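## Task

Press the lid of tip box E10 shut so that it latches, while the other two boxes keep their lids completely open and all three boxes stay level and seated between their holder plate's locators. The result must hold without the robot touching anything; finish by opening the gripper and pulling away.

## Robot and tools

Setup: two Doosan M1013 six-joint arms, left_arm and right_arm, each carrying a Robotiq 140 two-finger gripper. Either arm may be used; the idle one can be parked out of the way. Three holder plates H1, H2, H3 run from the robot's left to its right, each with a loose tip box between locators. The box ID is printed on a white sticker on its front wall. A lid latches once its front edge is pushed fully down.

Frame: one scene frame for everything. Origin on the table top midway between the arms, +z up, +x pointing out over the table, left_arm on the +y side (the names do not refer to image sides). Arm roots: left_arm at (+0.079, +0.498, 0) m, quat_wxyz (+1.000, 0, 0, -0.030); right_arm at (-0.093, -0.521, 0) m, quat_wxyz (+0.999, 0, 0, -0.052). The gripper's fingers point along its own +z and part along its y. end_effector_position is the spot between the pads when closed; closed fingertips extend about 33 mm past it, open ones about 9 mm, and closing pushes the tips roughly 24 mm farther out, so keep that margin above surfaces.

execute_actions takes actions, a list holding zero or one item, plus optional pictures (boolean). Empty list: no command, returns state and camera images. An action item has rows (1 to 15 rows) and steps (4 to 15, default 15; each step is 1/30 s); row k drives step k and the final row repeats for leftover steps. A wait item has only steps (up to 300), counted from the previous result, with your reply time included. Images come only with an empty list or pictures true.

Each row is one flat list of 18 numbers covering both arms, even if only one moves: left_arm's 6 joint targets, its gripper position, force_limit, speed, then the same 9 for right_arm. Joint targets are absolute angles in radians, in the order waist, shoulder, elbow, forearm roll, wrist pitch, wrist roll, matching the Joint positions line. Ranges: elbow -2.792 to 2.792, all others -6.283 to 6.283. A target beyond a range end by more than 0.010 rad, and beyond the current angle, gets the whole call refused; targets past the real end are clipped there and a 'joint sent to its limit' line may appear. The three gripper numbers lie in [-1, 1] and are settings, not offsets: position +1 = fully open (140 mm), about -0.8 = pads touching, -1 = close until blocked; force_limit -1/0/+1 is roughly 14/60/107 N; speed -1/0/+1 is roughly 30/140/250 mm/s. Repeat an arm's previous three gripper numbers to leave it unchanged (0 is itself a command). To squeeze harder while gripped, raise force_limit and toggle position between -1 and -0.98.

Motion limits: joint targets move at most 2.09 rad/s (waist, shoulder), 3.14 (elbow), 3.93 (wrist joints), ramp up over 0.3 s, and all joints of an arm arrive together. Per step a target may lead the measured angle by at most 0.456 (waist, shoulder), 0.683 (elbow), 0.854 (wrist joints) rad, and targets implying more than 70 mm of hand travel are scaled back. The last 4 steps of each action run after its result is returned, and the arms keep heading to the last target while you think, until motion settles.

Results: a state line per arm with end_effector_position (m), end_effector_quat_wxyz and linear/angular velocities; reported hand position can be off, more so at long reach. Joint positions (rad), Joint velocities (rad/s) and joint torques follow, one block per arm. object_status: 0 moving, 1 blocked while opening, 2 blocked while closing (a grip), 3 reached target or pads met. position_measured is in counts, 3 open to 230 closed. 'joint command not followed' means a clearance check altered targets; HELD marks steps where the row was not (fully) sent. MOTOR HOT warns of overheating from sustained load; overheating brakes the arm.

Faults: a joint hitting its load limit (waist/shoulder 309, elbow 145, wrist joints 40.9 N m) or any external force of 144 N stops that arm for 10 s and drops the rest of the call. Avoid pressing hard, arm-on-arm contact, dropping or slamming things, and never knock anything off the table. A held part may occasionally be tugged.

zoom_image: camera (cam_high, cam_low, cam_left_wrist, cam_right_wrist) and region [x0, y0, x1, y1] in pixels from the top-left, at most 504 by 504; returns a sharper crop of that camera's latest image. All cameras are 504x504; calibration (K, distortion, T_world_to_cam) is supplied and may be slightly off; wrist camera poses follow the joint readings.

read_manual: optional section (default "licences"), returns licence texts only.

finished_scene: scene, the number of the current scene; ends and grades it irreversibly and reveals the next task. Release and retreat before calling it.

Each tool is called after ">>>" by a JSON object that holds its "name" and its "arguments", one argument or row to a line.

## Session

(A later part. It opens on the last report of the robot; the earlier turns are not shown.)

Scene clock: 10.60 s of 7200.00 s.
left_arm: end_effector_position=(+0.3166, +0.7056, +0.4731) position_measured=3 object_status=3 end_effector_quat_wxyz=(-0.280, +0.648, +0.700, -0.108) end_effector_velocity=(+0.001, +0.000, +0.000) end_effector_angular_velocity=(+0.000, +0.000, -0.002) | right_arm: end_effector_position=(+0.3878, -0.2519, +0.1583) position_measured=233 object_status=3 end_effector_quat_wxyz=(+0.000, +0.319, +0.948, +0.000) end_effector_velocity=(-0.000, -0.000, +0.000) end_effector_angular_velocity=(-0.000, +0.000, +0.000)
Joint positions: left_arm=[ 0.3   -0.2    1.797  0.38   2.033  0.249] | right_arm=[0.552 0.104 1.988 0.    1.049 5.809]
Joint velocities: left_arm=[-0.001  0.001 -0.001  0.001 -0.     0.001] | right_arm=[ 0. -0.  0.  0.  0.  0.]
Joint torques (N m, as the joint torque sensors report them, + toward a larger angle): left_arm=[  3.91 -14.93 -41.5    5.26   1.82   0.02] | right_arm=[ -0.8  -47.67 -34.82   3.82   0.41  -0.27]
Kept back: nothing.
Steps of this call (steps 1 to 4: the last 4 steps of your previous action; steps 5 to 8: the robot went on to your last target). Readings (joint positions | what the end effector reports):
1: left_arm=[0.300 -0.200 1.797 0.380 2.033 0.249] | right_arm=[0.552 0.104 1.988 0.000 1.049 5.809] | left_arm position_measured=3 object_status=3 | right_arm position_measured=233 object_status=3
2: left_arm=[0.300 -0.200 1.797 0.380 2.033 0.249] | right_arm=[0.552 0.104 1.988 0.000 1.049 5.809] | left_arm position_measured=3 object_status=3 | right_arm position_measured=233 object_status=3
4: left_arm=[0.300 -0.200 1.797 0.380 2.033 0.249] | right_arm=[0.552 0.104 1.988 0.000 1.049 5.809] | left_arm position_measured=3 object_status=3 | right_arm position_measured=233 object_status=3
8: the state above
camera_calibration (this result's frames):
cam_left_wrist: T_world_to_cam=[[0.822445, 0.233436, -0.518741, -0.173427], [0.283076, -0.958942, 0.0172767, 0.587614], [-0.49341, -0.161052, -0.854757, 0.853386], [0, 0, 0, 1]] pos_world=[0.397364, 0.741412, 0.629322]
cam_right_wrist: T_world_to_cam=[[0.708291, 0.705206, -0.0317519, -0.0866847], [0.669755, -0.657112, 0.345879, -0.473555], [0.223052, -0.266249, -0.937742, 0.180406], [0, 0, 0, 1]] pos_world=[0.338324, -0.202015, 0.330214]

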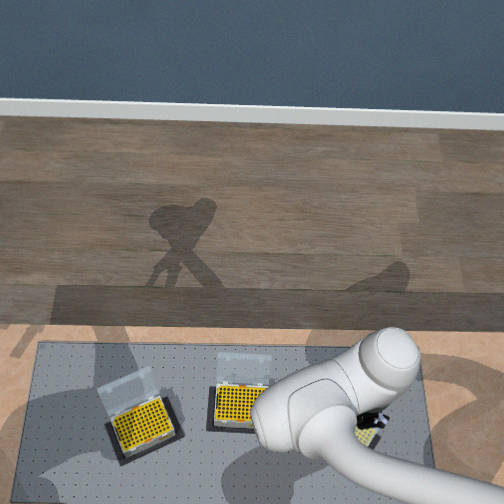

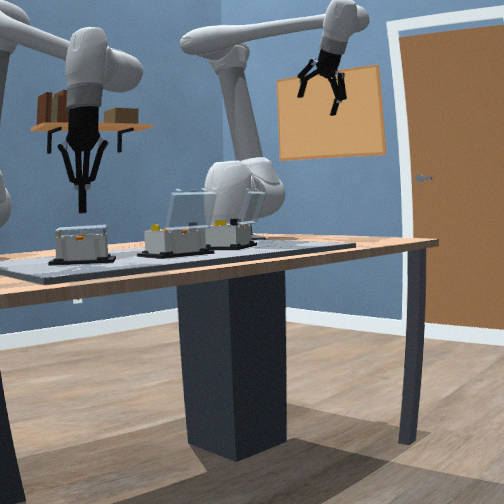

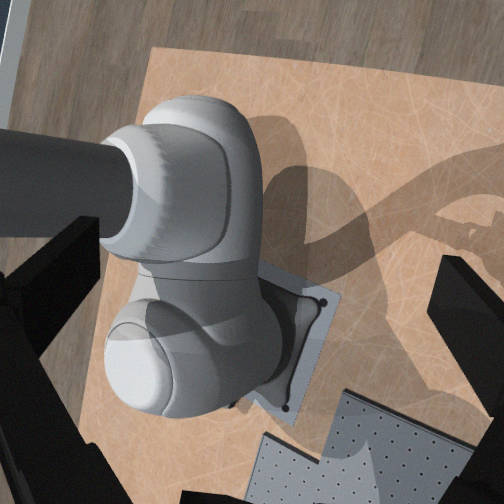

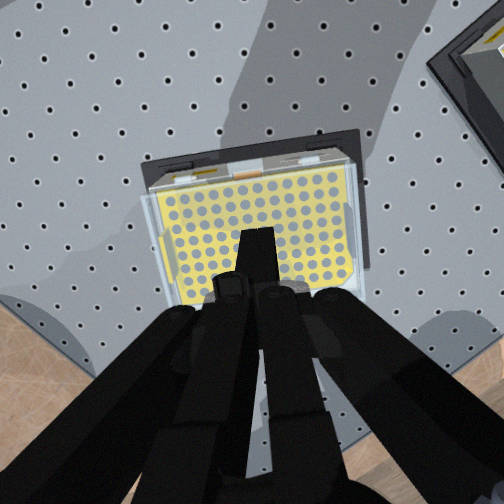

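>>> {"name": "execute_actions", "arguments": {
  "actions": [
    {"rows":[[0.3,-0.2,1.797,0.38,2.033,0.249,1,0,0,0.572,0.092,2.004,0,1.046,5.829,-1,0,0],[0.3,-0.2,1.797,0.38,2.033,0.249,1,0,0,0.572,0.092,2.004,0,1.046,5.829,-1,0,0],[0.3,-0.2,1.797,0.38,2.033,0.249,1,0,0,0.572,0.092,2.004,0,1.046,5.829,-1,0,0],[0.3,-0.2,1.797,0.38,2.033,0.249,1,0,0,0.572,0.092,2.004,0,1.046,5.829,-1,0,0],[0.3,-0.2,1.797,0.38,2.033,0.249,1,0,0,0.572,0.112,2.030,0,1.0,5.829,-1,0,0]],"steps":15}
  ]
}}

>>> {"name": "execute_actions", "arguments": {
  "actions": [
    {"steps":6}
  ],
  "pictures": true
}}

>>> {"name": "zoom_image", "arguments": {
  "camera": "cam_low",
  "region": [40, 190, 130, 270]
}}

Scene clock: 11.27 s of 7200.00 s.
left_arm: end_effector_position=(+0.3166, +0.7056, +0.4731) position_measured=3 object_status=3 end_effector_quat_wxyz=(-0.280, +0.648, +0.700, -0.108) end_effector_velocity=(-0.001, -0.000, +0.001) end_effector_angular_velocity=(+0.001, -0.001, +0.001) | right_arm: end_effector_position=(+0.3735, -0.2467, +0.1341) position_measured=233 object_status=3 end_effector_quat_wxyz=(-0.000, +0.319, +0.948, -0.000) end_effector_velocity=(-0.000, +0.000, -0.003) end_effector_angular_velocity=(+0.001, -0.002, -0.000)
Joint positions: left_arm=[ 0.3   -0.2    1.797  0.38   2.033  0.249] | right_arm=[0.572 0.112 2.03  0.    1.    5.829]
Joint velocities: left_arm=[ 0.    -0.001 -0.     0.     0.001 -0.   ] | right_arm=[ 0.     0.002  0.004 -0.    -0.008  0.   ]
Joint torques (N m, as the joint torque sensors report them, + toward a larger angle): left_arm=[  2.41 -18.27 -42.33   5.34   1.51   0.64] | right_arm=[ -1.66 -48.45 -34.16   3.68   0.33  -0.35]
Steps of this call (steps 1 to 9: the robot went on to your last target; steps 10 to 20: the first 11 steps of this action). Readings (joint positions | what the end effector reports):
10: left_arm=[0.300 -0.200 1.797 0.380 2.033 0.249] | right_arm=[0.553 0.104 1.989 0.000 1.049 5.810] | left_arm position_measured=3 object_status=3 | right_arm position_measured=233 object_status=3
11: left_arm=[0.300 -0.200 1.797 0.380 2.033 0.249] | right_arm=[0.558 0.100 1.993 0.000 1.048 5.816] | left_arm position_measured=3 object_status=3 | right_arm position_measured=233 object_status=3
13: left_arm=[0.300 -0.200 1.797 0.380 2.033 0.249] | right_arm=[0.570 0.093 2.003 0.000 1.046 5.827] | left_arm position_measured=3 object_status=3 | right_arm position_measured=233 object_status=3
17: left_arm=[0.300 -0.200 1.797 0.380 2.033 0.249] | right_arm=[0.572 0.110 2.027 0.000 1.005 5.829] | left_arm position_measured=3 object_status=3 | right_arm position_measured=233 object_status=3
20: the state above

Scene clock: 11.47 s of 7200.00 s.
left_arm: end_effector_position=(+0.3166, +0.7056, +0.4731) position_measured=3 object_status=3 end_effector_quat_wxyz=(-0.280, +0.648, +0.700, -0.108) end_effector_velocity=(+0.000, -0.000, -0.000) end_effector_angular_velocity=(-0.000, +0.001, +0.001) | right_arm: end_effector_position=(+0.3734, -0.2467, +0.1339) position_measured=233 object_status=3 end_effector_quat_wxyz=(-0.000, +0.319, +0.948, -0.000) end_effector_velocity=(+0.000, -0.000, -0.000) end_effector_angular_velocity=(-0.000, +0.000, -0.000)
Joint positions: left_arm=[ 0.3   -0.2    1.797  0.38   2.033  0.249] | right_arm=[0.572 0.112 2.03  0.    1.    5.829]
Joint velocities: left_arm=[ 0.     0.001  0.    -0.     0.    -0.001] | right_arm=[-0.     0.     0.     0.    -0.001  0.   ]
Joint torques (N m, as the joint torque sensors report them, + toward a larger angle): left_arm=[  2.25 -16.83 -42.2    5.43   1.62   0.16] | right_arm=[ -0.8  -47.91 -34.34   3.61   0.36  -0.3 ]
Kept back: nothing.
Steps of this call (steps 1 to 4: the last 4 steps of your previous action; steps 5 to 6: the robot went on to your last target). Readings (joint positions | what the end effector reports):
1: left_arm=[0.300 -0.200 1.797 0.380 2.033 0.249] | right_arm=[0.572 0.112 2.030 0.000 1.000 5.829] | left_arm position_measured=3 object_status=3 | right_arm position_measured=233 object_status=3
2: left_arm=[0.300 -0.200 1.797 0.380 2.033 0.249] | right_arm=[0.572 0.112 2.030 0.000 1.000 5.829] | left_arm position_measured=3 object_status=3 | right_arm position_measured=233 object_status=3
4: left_arm=[0.300 -0.200 1.797 0.380 2.033 0.249] | right_arm=[0.572 0.112 2.030 0.000 1.000 5.829] | left_arm position_measured=3 object_status=3 | right_arm position_measured=233 object_status=3
6: the state above
camera_calibration (this result's frames):
cam_left_wrist: T_world_to_cam=[[0.822445, 0.233436, -0.518741, -0.173427], [0.283076, -0.958942, 0.0172765, 0.587614], [-0.49341, -0.161052, -0.854757, 0.853386], [0, 0, 0, 1]] pos_world=[0.397364, 0.741412, 0.629322]
cam_right_wrist: T_world_to_cam=[[0.708296, 0.705161, -0.0326116, -0.0808144], [0.670033, -0.657034, 0.345489, -0.452178], [0.222199, -0.26656, -0.937856, 0.162362], [0, 0, 0, 1]] pos_world=[0.324138, -0.19683, 0.305859]

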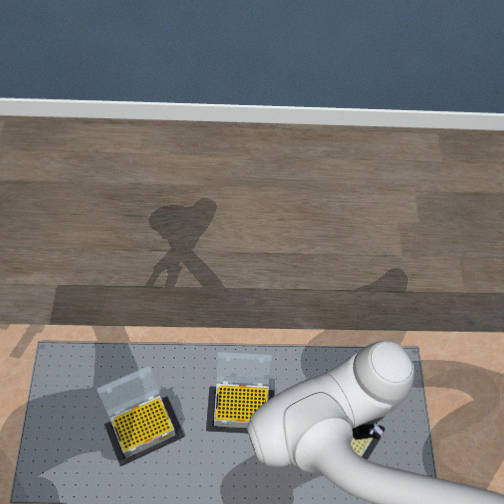

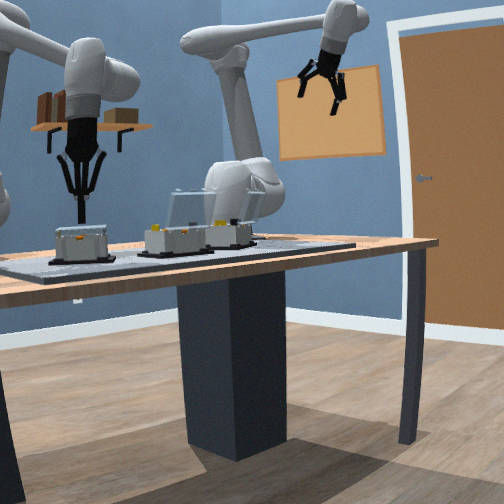

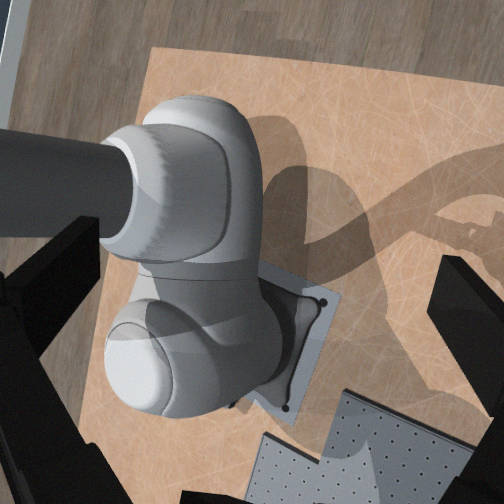

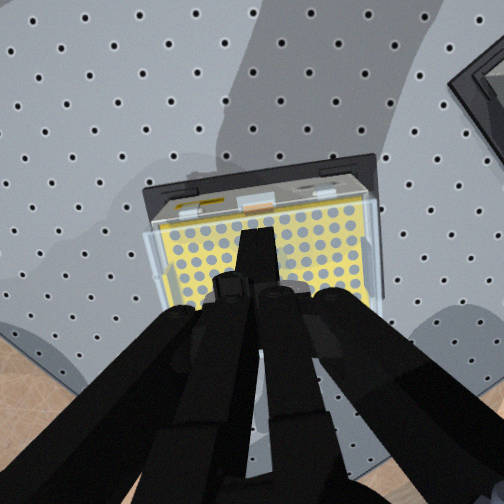

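Region (40, 190, 130, 270) of cam_low's 504x504 image, scaled by 5.600, with more detail than that image has.

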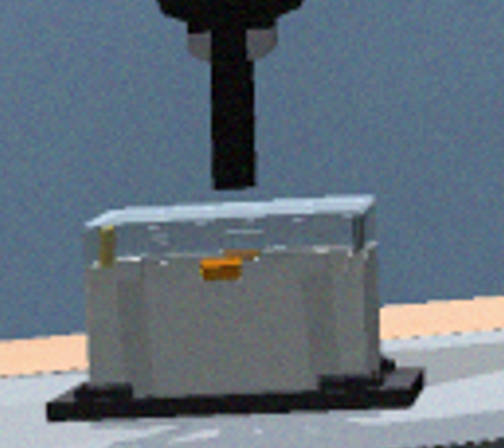

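>>> {"name": "execute_actions", "arguments": {
  "actions": [
    {"rows":[[0.3,-0.2,1.797,0.38,2.033,0.249,1,0,0,0.572,0.114,2.032,0,0.996,5.829,-1,0,0],[0.3,-0.2,1.797,0.38,2.033,0.249,1,0,0,0.572,0.114,2.032,0,0.996,5.829,-1,0,0],[0.3,-0.2,1.797,0.38,2.033,0.249,1,0,0,0.572,0.116,2.034,0,0.992,5.829,-1,0,0]],"steps":10}
  ]
}}

>>> {"name": "execute_actions", "arguments": {
  "actions": [
    {"rows":[[0.3,-0.2,1.797,0.38,2.033,0.249,1,0,0,0.572,0.118,2.036,0,0.988,5.829,-1,0,0]],"steps":10}
  ]
}}

>>> {"name": "execute_actions", "arguments": {
  "actions": [
    {"steps":6}
  ],
  "pictures": true
}}

>>> {"name": "zoom_image", "arguments": {
  "camera": "cam_low",
  "region": [40, 190, 130, 270]
}}

Scene clock: 11.97 s of 7200.00 s.
left_arm: end_effector_position=(+0.3166, +0.7056, +0.4731) position_measured=3 object_status=3 end_effector_quat_wxyz=(-0.280, +0.648, +0.700, -0.108) end_effector_velocity=(+0.000, +0.000, -0.001) end_effector_angular_velocity=(-0.000, +0.002, -0.000) | right_arm: end_effector_position=(+0.3735, -0.2468, +0.1300) position_measured=233 object_status=3 end_effector_quat_wxyz=(-0.000, +0.319, +0.948, -0.000) end_effector_velocity=(+0.001, +0.000, -0.004) end_effector_angular_velocity=(+0.001, -0.002, +0.002)
Joint positions: left_arm=[ 0.3   -0.2    1.797  0.38   2.033  0.249] | right_arm=[ 0.572  0.116  2.034 -0.     0.992  5.829]
Joint velocities: left_arm=[0.    0.001 0.001 0.    0.    0.   ] | right_arm=[ 0.     0.004  0.003  0.    -0.009 -0.002]
Joint torques (N m, as the joint torque sensors report them, + toward a larger angle): left_arm=[  3.18 -13.97 -42.08   5.39   1.42   0.01] | right_arm=[ -0.84 -48.5  -35.11   3.72   0.4   -0.29]
Steps of this call (steps 1 to 9: the robot went on to your last target; steps 10 to 15: the first 6 steps of this action). Readings (joint positions | what the end effector reports):
10: left_arm=[0.300 -0.200 1.797 0.380 2.033 0.249] | right_arm=[0.572 0.112 2.030 0.000 0.999 5.829] | left_arm position_measured=3 object_status=3 | right_arm position_measured=233 object_status=3
11: left_arm=[0.300 -0.200 1.797 0.380 2.033 0.249] | right_arm=[0.572 0.113 2.031 -0.000 0.998 5.829] | left_arm position_measured=3 object_status=3 | right_arm position_measured=233 object_status=3
13: left_arm=[0.300 -0.200 1.797 0.380 2.033 0.249] | right_arm=[0.572 0.115 2.033 -0.000 0.994 5.829] | left_arm position_measured=3 object_status=3 | right_arm position_measured=233 object_status=3
15: the state above

Scene clock: 12.30 s of 7200.00 s.
left_arm: end_effector_position=(+0.3166, +0.7056, +0.4731) position_measured=3 object_status=3 end_effector_quat_wxyz=(-0.280, +0.648, +0.700, -0.108) end_effector_velocity=(-0.000, +0.000, +0.000) end_effector_angular_velocity=(+0.002, -0.003, -0.001) | right_arm: end_effector_position=(+0.3735, -0.2468, +0.1279) position_measured=233 object_status=3 end_effector_quat_wxyz=(-0.000, +0.319, +0.948, -0.000) end_effector_velocity=(-0.000, -0.000, -0.001) end_effector_angular_velocity=(-0.000, +0.000, +0.000)
Joint positions: left_arm=[ 0.3   -0.2    1.797  0.38   2.033  0.249] | right_arm=[ 0.572  0.118  2.036 -0.     0.988  5.829]
Joint velocities: left_arm=[ 0.    -0.002  0.     0.001 -0.002  0.   ] | right_arm=[-0.     0.001  0.001 -0.    -0.001 -0.   ]
Joint torques (N m, as the joint torque sensors report them, + toward a larger angle): left_arm=[  1.17 -12.12 -42.7    5.56   1.75   0.33] | right_arm=[ -0.93 -47.97 -34.53   3.79   0.21  -0.43]
Steps of this call (steps 1 to 4: the last 4 steps of your previous action; steps 5 to 10: the first 6 steps of this action). Readings (joint positions | what the end effector reports):
5: left_arm=[0.300 -0.200 1.797 0.380 2.033 0.249] | right_arm=[0.572 0.116 2.034 -0.000 0.991 5.829] | left_arm position_measured=3 object_status=3 | right_arm position_measured=233 object_status=3
6: left_arm=[0.300 -0.200 1.797 0.380 2.033 0.249] | right_arm=[0.572 0.117 2.035 -0.000 0.990 5.829] | left_arm position_measured=3 object_status=3 | right_arm position_measured=233 object_status=3
8: left_arm=[0.300 -0.200 1.797 0.380 2.033 0.249] | right_arm=[0.572 0.118 2.036 -0.000 0.988 5.829] | left_arm position_measured=3 object_status=3 | right_arm position_measured=233 object_status=3
10: the state above

Scene clock: 12.50 s of 7200.00 s.
left_arm: end_effector_position=(+0.3166, +0.7056, +0.4731) position_measured=3 object_status=3 end_effector_quat_wxyz=(-0.280, +0.648, +0.700, -0.108) end_effector_velocity=(+0.000, +0.000, -0.001) end_effector_angular_velocity=(+0.000, -0.000, -0.000) | right_arm: end_effector_position=(+0.3735, -0.2468, +0.1278) position_measured=233 object_status=3 end_effector_quat_wxyz=(-0.000, +0.319, +0.948, -0.000) end_effector_velocity=(+0.000, +0.000, +0.000) end_effector_angular_velocity=(+0.000, -0.000, -0.001)
Joint positions: left_arm=[ 0.3   -0.2    1.797  0.38   2.033  0.249] | right_arm=[ 0.572  0.118  2.036 -0.     0.988  5.829]
Joint velocities: left_arm=[ 0.001  0.     0.001  0.    -0.001  0.   ] | right_arm=[-0.     0.    -0.    -0.    -0.     0.001]
Joint torques (N m, as the joint torque sensors report them, + toward a larger angle): left_arm=[  1.5  -17.01 -42.69   5.13   1.5    0.32] | right_arm=[ -1.14 -47.29 -33.56   3.7    0.33  -0.39]
Kept back: nothing.
Steps of this call (steps 1 to 4: the last 4 steps of your previous action; steps 5 to 6: the robot went on to your last target). Readings (joint positions | what the end effector reports):
1: left_arm=[0.300 -0.200 1.797 0.380 2.033 0.249] | right_arm=[0.572 0.118 2.036 -0.000 0.988 5.829] | left_arm position_measured=3 object_status=3 | right_arm position_measured=233 object_status=3
2: left_arm=[0.300 -0.200 1.797 0.380 2.033 0.249] | right_arm=[0.572 0.118 2.036 -0.000 0.988 5.829] | left_arm position_measured=3 object_status=3 | right_arm position_measured=233 object_status=3
4: left_arm=[0.300 -0.200 1.797 0.380 2.033 0.249] | right_arm=[0.572 0.118 2.036 -0.000 0.988 5.829] | left_arm position_measured=3 object_status=3 | right_arm position_measured=233 object_status=3
6: the state above
camera_calibration (this result's frames):
cam_left_wrist: T_world_to_cam=[[0.822445, 0.233436, -0.518741, -0.173427], [0.283076, -0.958942, 0.0172766, 0.587614], [-0.49341, -0.161052, -0.854757, 0.853386], [0, 0, 0, 1]] pos_world=[0.397364, 0.741412, 0.629322]
cam_right_wrist: T_world_to_cam=[[0.708223, 0.705231, -0.032697, -0.0809692], [0.670094, -0.656913, 0.345599, -0.450128], [0.222248, -0.266671, -0.937813, 0.1566], [0, 0, 0, 1]] pos_world=[0.324168, -0.196832, 0.299778]

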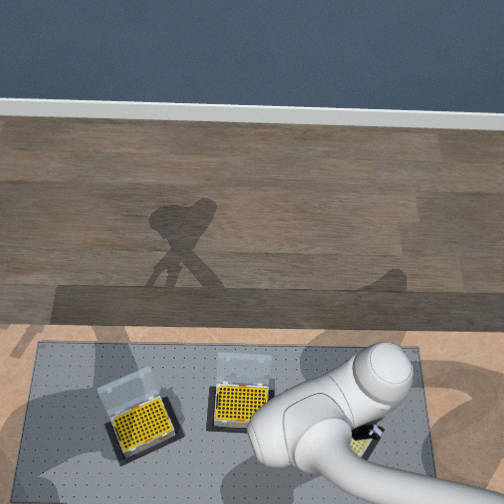

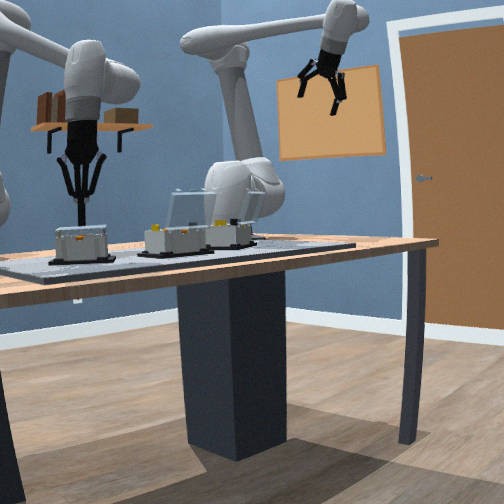

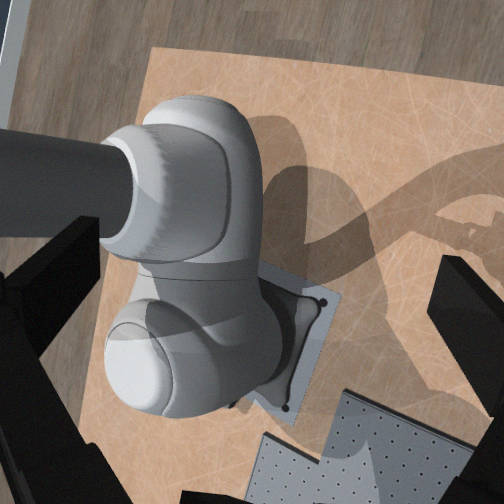

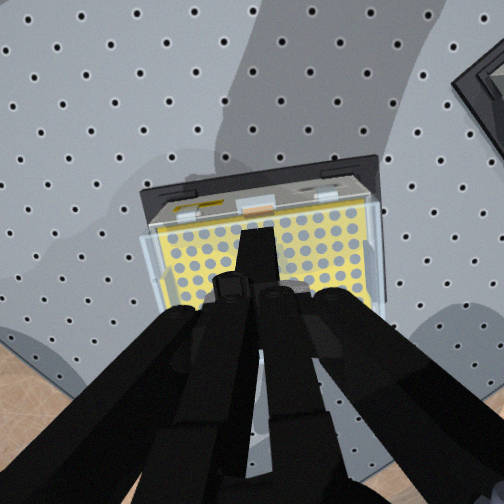

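Region (40, 190, 130, 270) of cam_low's 504x504 image, scaled by 5.600, with more detail than that image has.

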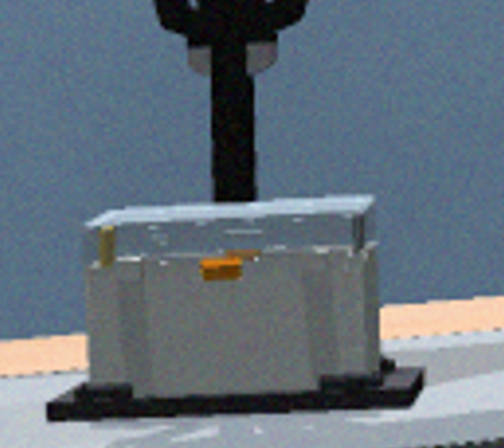

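Continue in 1 mm steps.

>>> {"name": "execute_actions", "arguments": {
  "actions": [
    {"rows":[[0.3,-0.2,1.797,0.38,2.033,0.249,1,0,0,0.572,0.1195,2.0375,0,0.985,5.829,-1,0,0]],"steps":10}
  ]
}}

>>> {"name": "execute_actions", "arguments": {
  "actions": [
    {"rows":[[0.3,-0.2,1.797,0.38,2.033,0.249,1,0,0,0.572,0.1205,2.0385,0,0.983,5.829,-1,0,0]],"steps":10}
  ]
}}

>>> {"name": "execute_actions", "arguments": {
  "actions": [
    {"steps":5}
  ]
}}

Scene clock: 12.97 s of 7200.00 s.
left_arm: end_effector_position=(+0.3166, +0.7056, +0.4731) position_measured=3 object_status=3 end_effector_quat_wxyz=(-0.280, +0.648, +0.700, -0.108) end_effector_velocity=(-0.000, +0.000, +0.000) end_effector_angular_velocity=(+0.000, +0.000, -0.000) | right_arm: end_effector_position=(+0.3735, -0.2468, +0.1263) position_measured=233 object_status=3 end_effector_quat_wxyz=(-0.000, +0.319, +0.948, -0.000) end_effector_velocity=(+0.000, +0.000, -0.000) end_effector_angular_velocity=(+0.000, -0.001, -0.001)
Joint positions: left_arm=[ 0.3   -0.2    1.797  0.38   2.033  0.249] | right_arm=[ 0.572  0.119  2.037 -0.     0.985  5.829]
Joint velocities: left_arm=[ 0.    -0.001  0.     0.001  0.     0.001] | right_arm=[ 0.     0.     0.001  0.    -0.001  0.001]
Joint torques (N m, as the joint torque sensors report them, + toward a larger angle): left_arm=[  0.67 -18.07 -42.37   5.49   1.53   0.22] | right_arm=[ -0.41 -47.36 -33.17   3.4    0.25  -0.3 ]
Steps of this call (steps 1 to 8: the robot went on to your last target; steps 9 to 14: the first 6 steps of this action). Readings (joint positions | what the end effector reports):
9: left_arm=[0.300 -0.200 1.797 0.380 2.033 0.249] | right_arm=[0.572 0.118 2.036 -0.000 0.988 5.829] | left_arm position_measured=3 object_status=3 | right_arm position_measured=233 object_status=3
10: left_arm=[0.300 -0.200 1.797 0.380 2.033 0.249] | right_arm=[0.572 0.119 2.037 -0.000 0.986 5.829] | left_arm position_measured=3 object_status=3 | right_arm position_measured=233 object_status=3
12: left_arm=[0.300 -0.200 1.797 0.380 2.033 0.249] | right_arm=[0.572 0.119 2.037 -0.000 0.985 5.829] | left_arm position_measured=3 object_status=3 | right_arm position_measured=233 object_status=3
14: the state above

Scene clock: 13.30 s of 7200.00 s.
left_arm: end_effector_position=(+0.3166, +0.7056, +0.4731) position_measured=3 object_status=3 end_effector_quat_wxyz=(-0.280, +0.648, +0.700, -0.108) end_effector_velocity=(+0.000, +0.000, +0.000) end_effector_angular_velocity=(+0.001, -0.002, +0.000) | right_arm: end_effector_position=(+0.3735, -0.2468, +0.1253) position_measured=233 object_status=3 end_effector_quat_wxyz=(-0.000, +0.319, +0.948, -0.000) end_effector_velocity=(+0.000, +0.000, -0.000) end_effector_angular_velocity=(+0.000, -0.001, -0.000)
Joint positions: left_arm=[ 0.3   -0.2    1.797  0.38   2.033  0.249] | right_arm=[ 0.572  0.12   2.038 -0.     0.983  5.829]
Joint velocities: left_arm=[ 0.     0.    -0.001  0.    -0.001 -0.   ] | right_arm=[ 0.     0.     0.    -0.    -0.001  0.   ]
Joint torques (N m, as the joint torque sensors report them, + toward a larger angle): left_arm=[  1.05 -14.82 -41.44   5.25   1.63   0.05] | right_arm=[ -1.17 -46.98 -33.57   3.55   0.07  -0.34]
Steps of this call (steps 1 to 4: the last 4 steps of your previous action; steps 5 to 10: the first 6 steps of this action). Readings (joint positions | what the end effector reports):
5: left_arm=[0.300 -0.200 1.797 0.380 2.033 0.249] | right_arm=[0.572 0.120 2.038 -0.000 0.985 5.829] | left_arm position_measured=3 object_status=3 | right_arm position_measured=233 object_status=3
6: left_arm=[0.300 -0.200 1.797 0.380 2.033 0.249] | right_arm=[0.572 0.120 2.038 -0.000 0.984 5.829] | left_arm position_measured=3 object_status=3 | right_arm position_measured=233 object_status=3
8: left_arm=[0.300 -0.200 1.797 0.380 2.033 0.249] | right_arm=[0.572 0.120 2.038 -0.000 0.983 5.829] | left_arm position_measured=3 object_status=3 | right_arm position_measured=233 object_status=3
10: the state above

Scene clock: 13.47 s of 7200.00 s.
left_arm: end_effector_position=(+0.3166, +0.7056, +0.4731) position_measured=3 object_status=3 end_effector_quat_wxyz=(-0.280, +0.648, +0.700, -0.108) end_effector_velocity=(+0.001, +0.000, -0.000) end_effector_angular_velocity=(+0.000, +0.001, -0.001) | right_arm: end_effector_position=(+0.3735, -0.2468, +0.1253) position_measured=233 object_status=3 end_effector_quat_wxyz=(-0.000, +0.319, +0.948, -0.000) end_effector_velocity=(-0.000, -0.000, +0.000) end_effector_angular_velocity=(-0.000, +0.000, +0.001)
Joint positions: left_arm=[ 0.3   -0.2    1.797  0.38   2.033  0.249] | right_arm=[ 0.572  0.121  2.039 -0.     0.983  5.829]
Joint velocities: left_arm=[-0.001  0.001 -0.     0.001 -0.     0.   ] | right_arm=[-0.    -0.    -0.     0.     0.001 -0.001]
Joint torques (N m, as the joint torque sensors report them, + toward a larger angle): left_arm=[  2.25 -13.99 -42.56   5.24   1.68   0.34] | right_arm=[ -0.73 -47.41 -33.47   3.58   0.3   -0.23]
Kept back: nothing.
Steps of this call (steps 1 to 4: the last 4 steps of your previous action; step 5: the robot went on to your last target). Readings (joint positions | what the end effector reports):
1: left_arm=[0.300 -0.200 1.797 0.380 2.033 0.249] | right_arm=[0.572 0.120 2.038 -0.000 0.983 5.829] | left_arm position_measured=3 object_status=3 | right_arm position_measured=233 object_status=3
2: left_arm=[0.300 -0.200 1.797 0.380 2.033 0.249] | right_arm=[0.572 0.121 2.038 -0.000 0.983 5.829] | left_arm position_measured=3 object_status=3 | right_arm position_measured=233 object_status=3
4: left_arm=[0.300 -0.200 1.797 0.380 2.033 0.249] | right_arm=[0.572 0.121 2.039 -0.000 0.983 5.829] | left_arm position_measured=3 object_status=3 | right_arm position_measured=233 object_status=3
5: the state above

>>> {"name": "execute_actions", "arguments": {
  "actions": [
    {"rows":[[0.3,-0.2,1.797,0.38,2.033,0.249,1,0,0,0.572,0.1213,2.0393,0,0.9814,5.829,-1,0,0]],"steps":12}
  ]
}}

>>> {"name": "execute_actions", "arguments": {
  "actions": [
    {"steps":5}
  ]
}}

Scene clock: 13.90 s of 7200.00 s.
left_arm: end_effector_position=(+0.3166, +0.7056, +0.4731) position_measured=3 object_status=3 end_effector_quat_wxyz=(-0.280, +0.648, +0.700, -0.108) end_effector_velocity=(-0.000, -0.000, +0.000) end_effector_angular_velocity=(+0.000, +0.001, +0.000) | right_arm: end_effector_position=(+0.3735, -0.2468, +0.1245) position_measured=233 object_status=3 end_effector_quat_wxyz=(-0.000, +0.319, +0.948, -0.000) end_effector_velocity=(+0.000, +0.000, +0.000) end_effector_angular_velocity=(-0.000, +0.000, -0.000)
Joint positions: left_arm=[ 0.3   -0.2    1.797  0.38   2.033  0.249] | right_arm=[ 0.572  0.121  2.039 -0.     0.981  5.829]
Joint velocities: left_arm=[ 0.    -0.     0.     0.     0.001  0.   ] | right_arm=[ 0.     0.    -0.001 -0.     0.     0.   ]
Joint torques (N m, as the joint torque sensors report them, + toward a larger angle): left_arm=[  2.23 -15.53 -42.16   5.2    1.78  -0.05] | right_arm=[ -0.27 -48.37 -33.66   3.59   0.32  -0.38]
Steps of this call (steps 1 to 5: the robot went on to your last target; steps 6 to 13: the first 8 steps of this action). Readings (joint positions | what the end effector reports):
6: left_arm=[0.300 -0.200 1.797 0.380 2.033 0.249] | right_arm=[0.572 0.121 2.039 -0.000 0.983 5.829] | left_arm position_measured=3 object_status=3 | right_arm position_measured=233 object_status=3
7: left_arm=[0.300 -0.200 1.797 0.380 2.033 0.249] | right_arm=[0.572 0.121 2.039 -0.000 0.982 5.829] | left_arm position_measured=3 object_status=3 | right_arm position_measured=233 object_status=3
9: left_arm=[0.300 -0.200 1.797 0.380 2.033 0.249] | right_arm=[0.572 0.121 2.039 -0.000 0.982 5.829] | left_arm position_measured=3 object_status=3 | right_arm position_measured=233 object_status=3
13: the state above

Scene clock: 14.07 s of 7200.00 s.
left_arm: end_effector_position=(+0.3166, +0.7056, +0.4731) position_measured=3 object_status=3 end_effector_quat_wxyz=(-0.280, +0.648, +0.700, -0.108) end_effector_velocity=(+0.001, +0.000, +0.000) end_effector_angular_velocity=(+0.000, -0.001, -0.001) | right_arm: end_effector_position=(+0.3735, -0.2468, +0.1245) position_measured=233 object_status=3 end_effector_quat_wxyz=(-0.000, +0.319, +0.948, -0.000) end_effector_velocity=(+0.000, +0.000, +0.000) end_effector_angular_velocity=(+0.000, -0.000, +0.002)
Joint positions: left_arm=[ 0.3   -0.2    1.797  0.38   2.033  0.249] | right_arm=[ 0.572  0.121  2.039 -0.     0.981  5.829]
Joint velocities: left_arm=[-0.     0.001 -0.001 -0.    -0.001  0.   ] | right_arm=[ 0.     0.    -0.001  0.     0.    -0.002]
Joint torques (N m, as the joint torque sensors report them, + toward a larger angle): left_arm=[  2.92 -16.4  -41.63   5.3    1.15   0.43] | right_arm=[ -1.1  -47.78 -33.99   3.65   0.36  -0.43]
Kept back: nothing.
Steps of this call (steps 1 to 4: the last 4 steps of your previous action; step 5: the robot went on to your last target). Readings (joint positions | what the end effector reports):
1: left_arm=[0.300 -0.200 1.797 0.380 2.033 0.249] | right_arm=[0.572 0.121 2.039 -0.000 0.981 5.829] | left_arm position_measured=3 object_status=3 | right_arm position_measured=233 object_status=3
2: left_arm=[0.300 -0.200 1.797 0.380 2.033 0.249] | right_arm=[0.572 0.121 2.039 -0.000 0.981 5.829] | left_arm position_measured=3 object_status=3 | right_arm position_measured=233 object_status=3
4: left_arm=[0.300 -0.200 1.797 0.380 2.033 0.249] | right_arm=[0.572 0.121 2.039 -0.000 0.981 5.829] | left_arm position_measured=3 object_status=3 | right_arm position_measured=233 object_status=3
5: the state above

>>> {"name": "execute_actions", "arguments": {
  "actions": [
    {"rows":[[0.3,-0.2,1.797,0.38,2.033,0.249,1,0,0,0.572,0.1221,2.0401,0,0.9798,5.829,-1,0,0]],"steps":12}
  ]
}}

>>> {"name": "execute_actions", "arguments": {
  "actions": [
    {"steps":5}
  ],
  "pictures": true
}}

>>> {"name": "zoom_image", "arguments": {
  "camera": "cam_low",
  "region": [40, 190, 130, 270]
}}

Scene clock: 14.47 s of 7200.00 s.
left_arm: end_effector_position=(+0.3166, +0.7056, +0.4731) position_measured=3 object_status=3 end_effector_quat_wxyz=(-0.280, +0.648, +0.700, -0.108) end_effector_velocity=(-0.000, +0.000, -0.000) end_effector_angular_velocity=(+0.001, +0.000, +0.001) | right_arm: end_effector_position=(+0.3735, -0.2468, +0.1237) position_measured=233 object_status=3 end_effector_quat_wxyz=(-0.000, +0.319, +0.948, -0.000) end_effector_velocity=(+0.000, +0.000, +0.000) end_effector_angular_velocity=(+0.000, -0.001, +0.000)
Joint positions: left_arm=[ 0.3   -0.2    1.797  0.38   2.033  0.249] | right_arm=[ 0.572  0.122  2.04  -0.     0.98   5.829]
Joint velocities: left_arm=[ 0.001 -0.     0.001  0.001 -0.001 -0.   ] | right_arm=[-0.     0.    -0.    -0.    -0.001 -0.   ]
Joint torques (N m, as the joint torque sensors report them, + toward a larger angle): left_arm=[  3.89 -16.36 -41.56   5.53   1.68   0.19] | right_arm=[ -0.68 -44.64 -32.19   3.61  -0.23  -0.31]
Steps of this call (steps 1 to 4: the robot went on to your last target; steps 5 to 12: the first 8 steps of this action). Readings (joint positions | what the end effector reports):
5: left_arm=[0.300 -0.200 1.797 0.380 2.033 0.249] | right_arm=[0.572 0.121 2.039 -0.000 0.981 5.829] | left_arm position_measured=3 object_status=3 | right_arm position_measured=233 object_status=3
6: left_arm=[0.300 -0.200 1.797 0.380 2.033 0.249] | right_arm=[0.572 0.122 2.040 -0.000 0.980 5.829] | left_arm position_measured=3 object_status=3 | right_arm position_measured=233 object_status=3
8: left_arm=[0.300 -0.200 1.797 0.380 2.033 0.249] | right_arm=[0.572 0.122 2.040 -0.000 0.980 5.829] | left_arm position_measured=3 object_status=3 | right_arm position_measured=233 object_status=3
12: the state above

Scene clock: 14.63 s of 7200.00 s.
left_arm: end_effector_position=(+0.3166, +0.7056, +0.4731) position_measured=3 object_status=3 end_effector_quat_wxyz=(-0.280, +0.648, +0.700, -0.108) end_effector_velocity=(-0.001, -0.000, -0.000) end_effector_angular_velocity=(-0.001, +0.002, +0.000) | right_arm: end_effector_position=(+0.3735, -0.2468, +0.1237) position_measured=233 object_status=3 end_effector_quat_wxyz=(-0.000, +0.319, +0.948, -0.000) end_effector_velocity=(-0.000, -0.000, -0.000) end_effector_angular_velocity=(-0.000, +0.001, +0.001)
Joint positions: left_arm=[ 0.3   -0.2    1.797  0.38   2.033  0.249] | right_arm=[ 0.572  0.122  2.04  -0.     0.98   5.829]
Joint velocities: left_arm=[ 0.    -0.     0.001 -0.001  0.001  0.001] | right_arm=[-0.    -0.     0.001  0.     0.    -0.001]
Joint torques (N m, as the joint torque sensors report them, + toward a larger angle): left_arm=[  1.68 -15.84 -43.43   5.29   1.37   0.44] | right_arm=[ -1.09 -44.23 -31.77   3.45  -0.2   -0.39]
Kept back: nothing.
Steps of this call (steps 1 to 4: the last 4 steps of your previous action; step 5: the robot went on to your last target). Readings (joint positions | what the end effector reports):
1: left_arm=[0.300 -0.200 1.797 0.380 2.033 0.249] | right_arm=[0.572 0.122 2.040 -0.000 0.980 5.829] | left_arm position_measured=3 object_status=3 | right_arm position_measured=233 object_status=3
2: left_arm=[0.300 -0.200 1.797 0.380 2.033 0.249] | right_arm=[0.572 0.122 2.040 -0.000 0.980 5.829] | left_arm position_measured=3 object_status=3 | right_arm position_measured=233 object_status=3
4: left_arm=[0.300 -0.200 1.797 0.380 2.033 0.249] | right_arm=[0.572 0.122 2.040 -0.000 0.980 5.829] | left_arm position_measured=3 object_status=3 | right_arm position_measured=233 object_status=3
5: the state above
camera_calibration (this result's frames):
cam_left_wrist: T_world_to_cam=[[0.822445, 0.233436, -0.518741, -0.173427], [0.283076, -0.958942, 0.0172767, 0.587614], [-0.49341, -0.161052, -0.854757, 0.853386], [0, 0, 0, 1]] pos_world=[0.397364, 0.741412, 0.629322]
cam_right_wrist: T_world_to_cam=[[0.708229, 0.705226, -0.0326835, -0.0810975], [0.670087, -0.656925, 0.345591, -0.448697], [0.222249, -0.266658, -0.937816, 0.152746], [0, 0, 0, 1]] pos_world=[0.324154, -0.196837, 0.295663]

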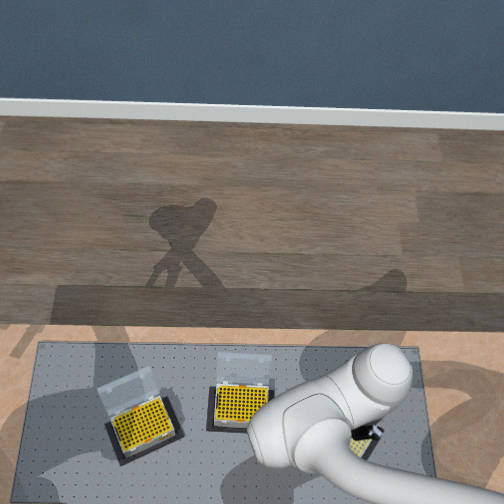

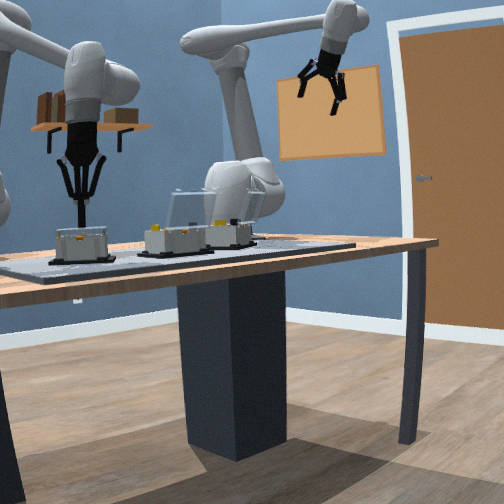

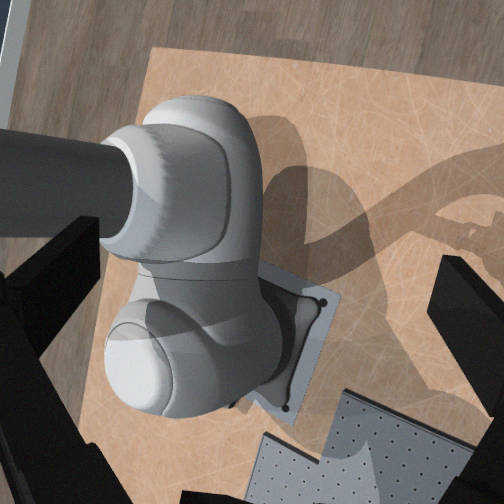

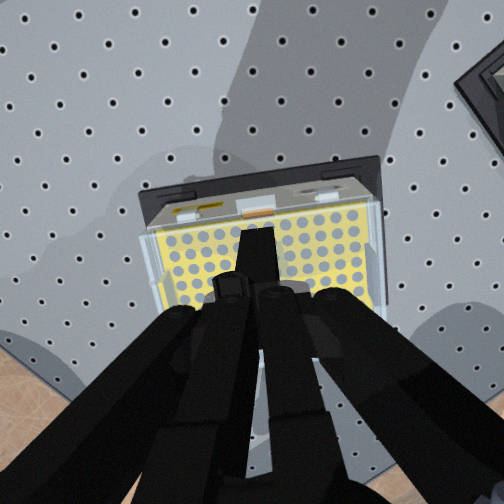

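Region (40, 190, 130, 270) of cam_low's 504x504 image, scaled by 5.600, with more detail than that image has.

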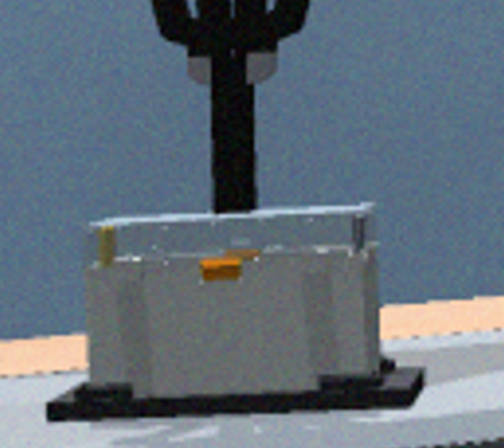

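>>> {"name": "execute_actions", "arguments": {
  "actions": [
    {"rows":[[0.3,-0.2,1.797,0.38,2.033,0.249,1,0,0,0.572,0.1226,2.0406,0,0.9788,5.829,-1,0,0]],"steps":14}
  ]
}}

>>> {"name": "execute_actions", "arguments": {
  "actions": [
    {"rows":[[0.3,-0.2,1.797,0.38,2.033,0.249,1,0,0,0.572,0.07,1.95,0,1.12,5.829,-1,0,0]],"steps":15}
  ]
}}

>>> {"name": "execute_actions", "arguments": {
  "actions": [
    {"rows":[[0.3,-0.2,1.797,0.38,2.033,0.249,1,0,0,0.1,-0.1,1.9,0,1.2,5.829,-1,0,0]],"steps":15}
  ]
}}

>>> {"name": "execute_actions", "arguments": {
  "actions": [
    {"steps":15}
  ],
  "pictures": true
}}

>>> {"name": "zoom_image", "arguments": {
  "camera": "cam_low",
  "region": [40, 190, 130, 270]
}}

Scene clock: 15.23 s of 7200.00 s.
left_arm: end_effector_position=(+0.3166, +0.7056, +0.4731) position_measured=3 object_status=3 end_effector_quat_wxyz=(-0.280, +0.648, +0.700, -0.108) end_effector_velocity=(+0.000, +0.000, -0.000) end_effector_angular_velocity=(-0.000, +0.000, -0.000) | right_arm: end_effector_position=(+0.3735, -0.2467, +0.1233) position_measured=233 object_status=3 end_effector_quat_wxyz=(-0.000, +0.319, +0.948, -0.000) end_effector_velocity=(-0.000, -0.000, -0.000) end_effector_angular_velocity=(-0.001, +0.001, +0.001)
Joint positions: left_arm=[ 0.3   -0.2    1.797  0.38   2.033  0.249] | right_arm=[0.572 0.123 2.041 0.    0.979 5.829]
Joint velocities: left_arm=[ 0.     0.001 -0.    -0.    -0.     0.   ] | right_arm=[-0.     0.     0.    -0.     0.    -0.001]
Joint torques (N m, as the joint torque sensors report them, + toward a larger angle): left_arm=[  0.94 -15.53 -41.24   5.48   1.45   0.32] | right_arm=[ -1.65 -28.11 -21.81   3.39  -2.69  -0.26]
Steps of this call (steps 1 to 8: the robot went on to your last target; steps 9 to 18: the first 10 steps of this action). Readings (joint positions | what the end effector reports):
9: left_arm=[0.300 -0.200 1.797 0.380 2.033 0.249] | right_arm=[0.572 0.122 2.040 0.000 0.980 5.829] | left_arm position_measured=3 object_status=3 | right_arm position_measured=233 object_status=3
10: left_arm=[0.300 -0.200 1.797 0.380 2.033 0.249] | right_arm=[0.572 0.122 2.040 0.000 0.979 5.829] | left_arm position_measured=3 object_status=3 | right_arm position_measured=233 object_status=3
12: left_arm=[0.300 -0.200 1.797 0.380 2.033 0.249] | right_arm=[0.572 0.122 2.040 0.000 0.979 5.829] | left_arm position_measured=3 object_status=3 | right_arm position_measured=233 object_status=3
16: left_arm=[0.300 -0.200 1.797 0.380 2.033 0.249] | right_arm=[0.572 0.123 2.041 0.000 0.979 5.829] | left_arm position_measured=3 object_status=3 | right_arm position_measured=233 object_status=3
18: the state above

Scene clock: 15.73 s of 7200.00 s.
left_arm: end_effector_position=(+0.3166, +0.7056, +0.4731) position_measured=3 object_status=3 end_effector_quat_wxyz=(-0.280, +0.648, +0.700, -0.108) end_effector_velocity=(-0.000, -0.000, +0.000) end_effector_angular_velocity=(-0.000, -0.000, -0.001) | right_arm: end_effector_position=(+0.3804, -0.2432, +0.1955) position_measured=233 object_status=3 end_effector_quat_wxyz=(+0.000, +0.319, +0.948, +0.001) end_effector_velocity=(+0.002, +0.001, +0.003) end_effector_angular_velocity=(+0.001, -0.003, +0.001)
Joint positions: left_arm=[ 0.3   -0.2    1.797  0.38   2.033  0.249] | right_arm=[0.572 0.07  1.95  0.    1.12  5.829]
Joint velocities: left_arm=[-0.    -0.    -0.    -0.     0.     0.001] | right_arm=[-0.     0.    -0.005 -0.     0.002 -0.001]
Joint torques (N m, as the joint torque sensors report them, + toward a larger angle): left_arm=[  2.16 -14.94 -41.     5.24   1.5    0.21] | right_arm=[ -1.13 -44.78 -37.32   4.04   0.38  -0.29]
Steps of this call (steps 1 to 4: the last 4 steps of your previous action; steps 5 to 15: the first 11 steps of this action). Readings (joint positions | what the end effector reports):
5: left_arm=[0.300 -0.200 1.797 0.380 2.033 0.249] | right_arm=[0.572 0.122 2.040 0.000 0.979 5.829] | left_arm position_measured=3 object_status=3 | right_arm position_measured=233 object_status=3
6: left_arm=[0.300 -0.200 1.797 0.380 2.033 0.249] | right_arm=[0.572 0.119 2.035 0.000 0.989 5.829] | left_arm position_measured=3 object_status=3 | right_arm position_measured=233 object_status=3
8: left_arm=[0.300 -0.200 1.797 0.380 2.033 0.249] | right_arm=[0.572 0.097 1.995 0.000 1.051 5.829] | left_arm position_measured=3 object_status=3 | right_arm position_measured=233 object_status=3
12: left_arm=[0.300 -0.200 1.797 0.380 2.033 0.249] | right_arm=[0.572 0.070 1.951 0.000 1.119 5.829] | left_arm position_measured=3 object_status=3 | right_arm position_measured=233 object_status=3
15: the state above

Scene clock: 16.23 s of 7200.00 s.
left_arm: end_effector_position=(+0.3166, +0.7056, +0.4731) position_measured=3 object_status=3 end_effector_quat_wxyz=(-0.280, +0.648, +0.700, -0.108) end_effector_velocity=(-0.000, -0.000, -0.000) end_effector_angular_velocity=(-0.001, +0.001, -0.001) | right_arm: end_effector_position=(+0.4267, -0.3627, +0.2549) position_measured=233 object_status=3 end_effector_quat_wxyz=(+0.028, +0.428, +0.903, +0.022) end_effector_velocity=(+0.098, -0.427, +0.201) end_effector_angular_velocity=(+0.055, -0.233, -0.808)
Joint positions: left_arm=[ 0.3   -0.2    1.797  0.38   2.033  0.249] | right_arm=[ 0.336 -0.015  1.925  0.     1.16   5.829]
Joint velocities: left_arm=[-0.    -0.     0.001  0.     0.001  0.002] | right_arm=[-0.808 -0.289 -0.085 -0.     0.135 -0.   ]
Joint torques (N m, as the joint torque sensors report them, + toward a larger angle): left_arm=[  3.22 -14.61 -42.15   5.21   1.62   0.13] | right_arm=[  1.01 -37.5  -36.83   4.16   0.69  -0.41]
Steps of this call (steps 1 to 4: the last 4 steps of your previous action; steps 5 to 15: the first 11 steps of this action). Readings (joint positions | what the end effector reports):
5: left_arm=[0.300 -0.200 1.797 0.380 2.033 0.249] | right_arm=[0.571 0.070 1.950 0.000 1.120 5.829] | left_arm position_measured=3 object_status=3 | right_arm position_measured=233 object_status=3
6: left_arm=[0.300 -0.200 1.797 0.380 2.033 0.249] | right_arm=[0.565 0.068 1.949 0.000 1.121 5.829] | left_arm position_measured=3 object_status=3 | right_arm position_measured=233 object_status=3
8: left_arm=[0.300 -0.200 1.797 0.380 2.033 0.249] | right_arm=[0.530 0.054 1.945 0.000 1.127 5.829] | left_arm position_measured=3 object_status=3 | right_arm position_measured=233 object_status=3
12: left_arm=[0.300 -0.200 1.797 0.380 2.033 0.249] | right_arm=[0.418 0.014 1.933 0.000 1.146 5.829] | left_arm position_measured=3 object_status=3 | right_arm position_measured=233 object_status=3
15: the state above

Scene clock: 16.73 s of 7200.00 s.
left_arm: end_effector_position=(+0.3166, +0.7056, +0.4731) position_measured=3 object_status=3 end_effector_quat_wxyz=(-0.280, +0.648, +0.700, -0.108) end_effector_velocity=(-0.000, +0.000, -0.001) end_effector_angular_velocity=(-0.000, -0.000, -0.000) | right_arm: end_effector_position=(+0.4370, -0.4884, +0.3131) position_measured=233 object_status=3 end_effector_quat_wxyz=(+0.060, +0.530, +0.845, +0.037) end_effector_velocity=(+0.000, -0.000, +0.000) end_effector_angular_velocity=(+0.000, -0.000, -0.002)
Joint positions: left_arm=[ 0.3   -0.2    1.797  0.38   2.033  0.249] | right_arm=[ 0.1   -0.1    1.9   -0.     1.2    5.829]
Joint velocities: left_arm=[ 0.    -0.001  0.002 -0.    -0.001  0.   ] | right_arm=[-0.001 -0.    -0.    -0.     0.     0.001]
Joint torques (N m, as the joint torque sensors report them, + toward a larger angle): left_arm=[  2.58 -14.36 -42.76   5.45   1.61   0.52] | right_arm=[  2.11 -31.87 -39.77   4.34   0.09  -0.43]
Kept back: nothing.
Steps of this call (steps 1 to 4: the last 4 steps of your previous action; steps 5 to 15: the robot went on to your last target). Readings (joint positions | what the end effector reports):
1: left_arm=[0.300 -0.200 1.797 0.380 2.033 0.249] | right_arm=[0.309 -0.025 1.922 0.000 1.165 5.829] | left_arm position_measured=3 object_status=3 | right_arm position_measured=233 object_status=3
2: left_arm=[0.300 -0.200 1.797 0.380 2.033 0.249] | right_arm=[0.282 -0.035 1.919 0.000 1.169 5.829] | left_arm position_measured=3 object_status=3 | right_arm position_measured=233 object_status=3
4: left_arm=[0.300 -0.200 1.797 0.380 2.033 0.249] | right_arm=[0.227 -0.054 1.913 0.000 1.179 5.829] | left_arm position_measured=3 object_status=3 | right_arm position_measured=233 object_status=3
8: left_arm=[0.300 -0.200 1.797 0.380 2.033 0.249] | right_arm=[0.126 -0.091 1.903 -0.000 1.196 5.829] | left_arm position_measured=3 object_status=3 | right_arm position_measured=233 object_status=3
15: the state above
camera_calibration (this result's frames):
cam_left_wrist: T_world_to_cam=[[0.822445, 0.233436, -0.518741, -0.173427], [0.283076, -0.958942, 0.0172765, 0.587614], [-0.49341, -0.161052, -0.854757, 0.853386], [0, 0, 0, 1]] pos_world=[0.397364, 0.741412, 0.629322]
cam_right_wrist: T_world_to_cam=[[0.946464, 0.306284, 0.101958, -0.290573], [0.246391, -0.889492, 0.384832, -0.656234], [0.208558, -0.339108, -0.917338, 0.215993], [0, 0, 0, 1]] pos_world=[0.39166, -0.421472, 0.480304]

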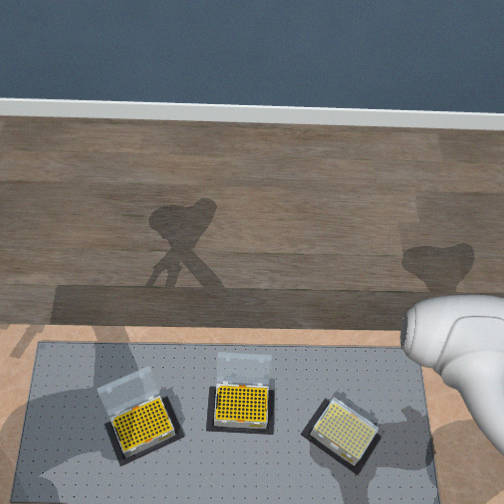

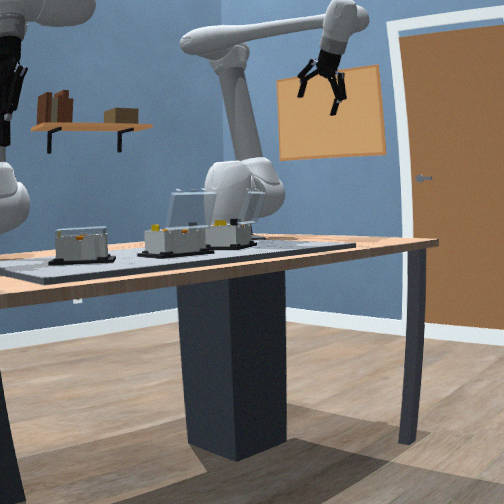

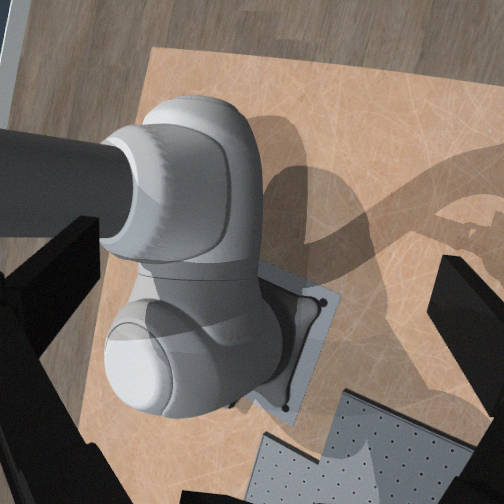

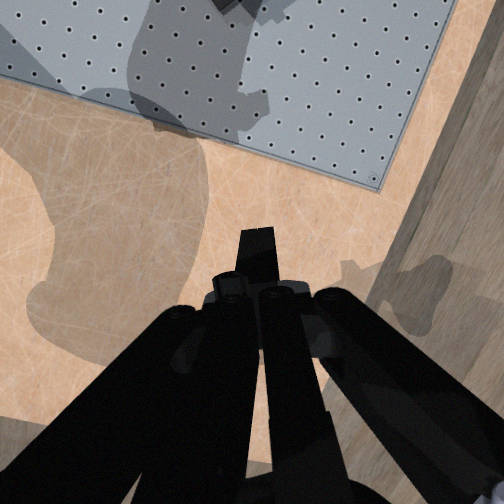

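Region (40, 190, 130, 270) of cam_low's 504x504 image, scaled by 5.600, with more detail than that image has.

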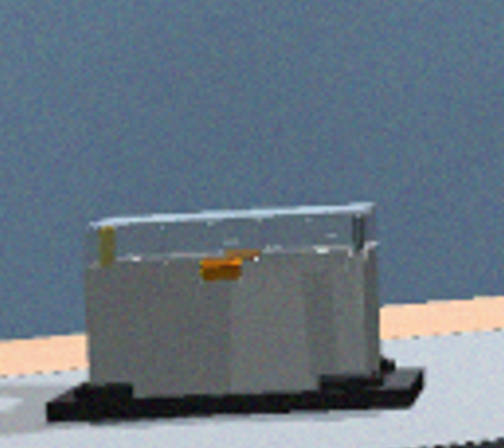

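Stays flat: latched.

>>> {"name": "finished_scene", "arguments": {
  "scene": 2
}}

The scene is finished: the task was done.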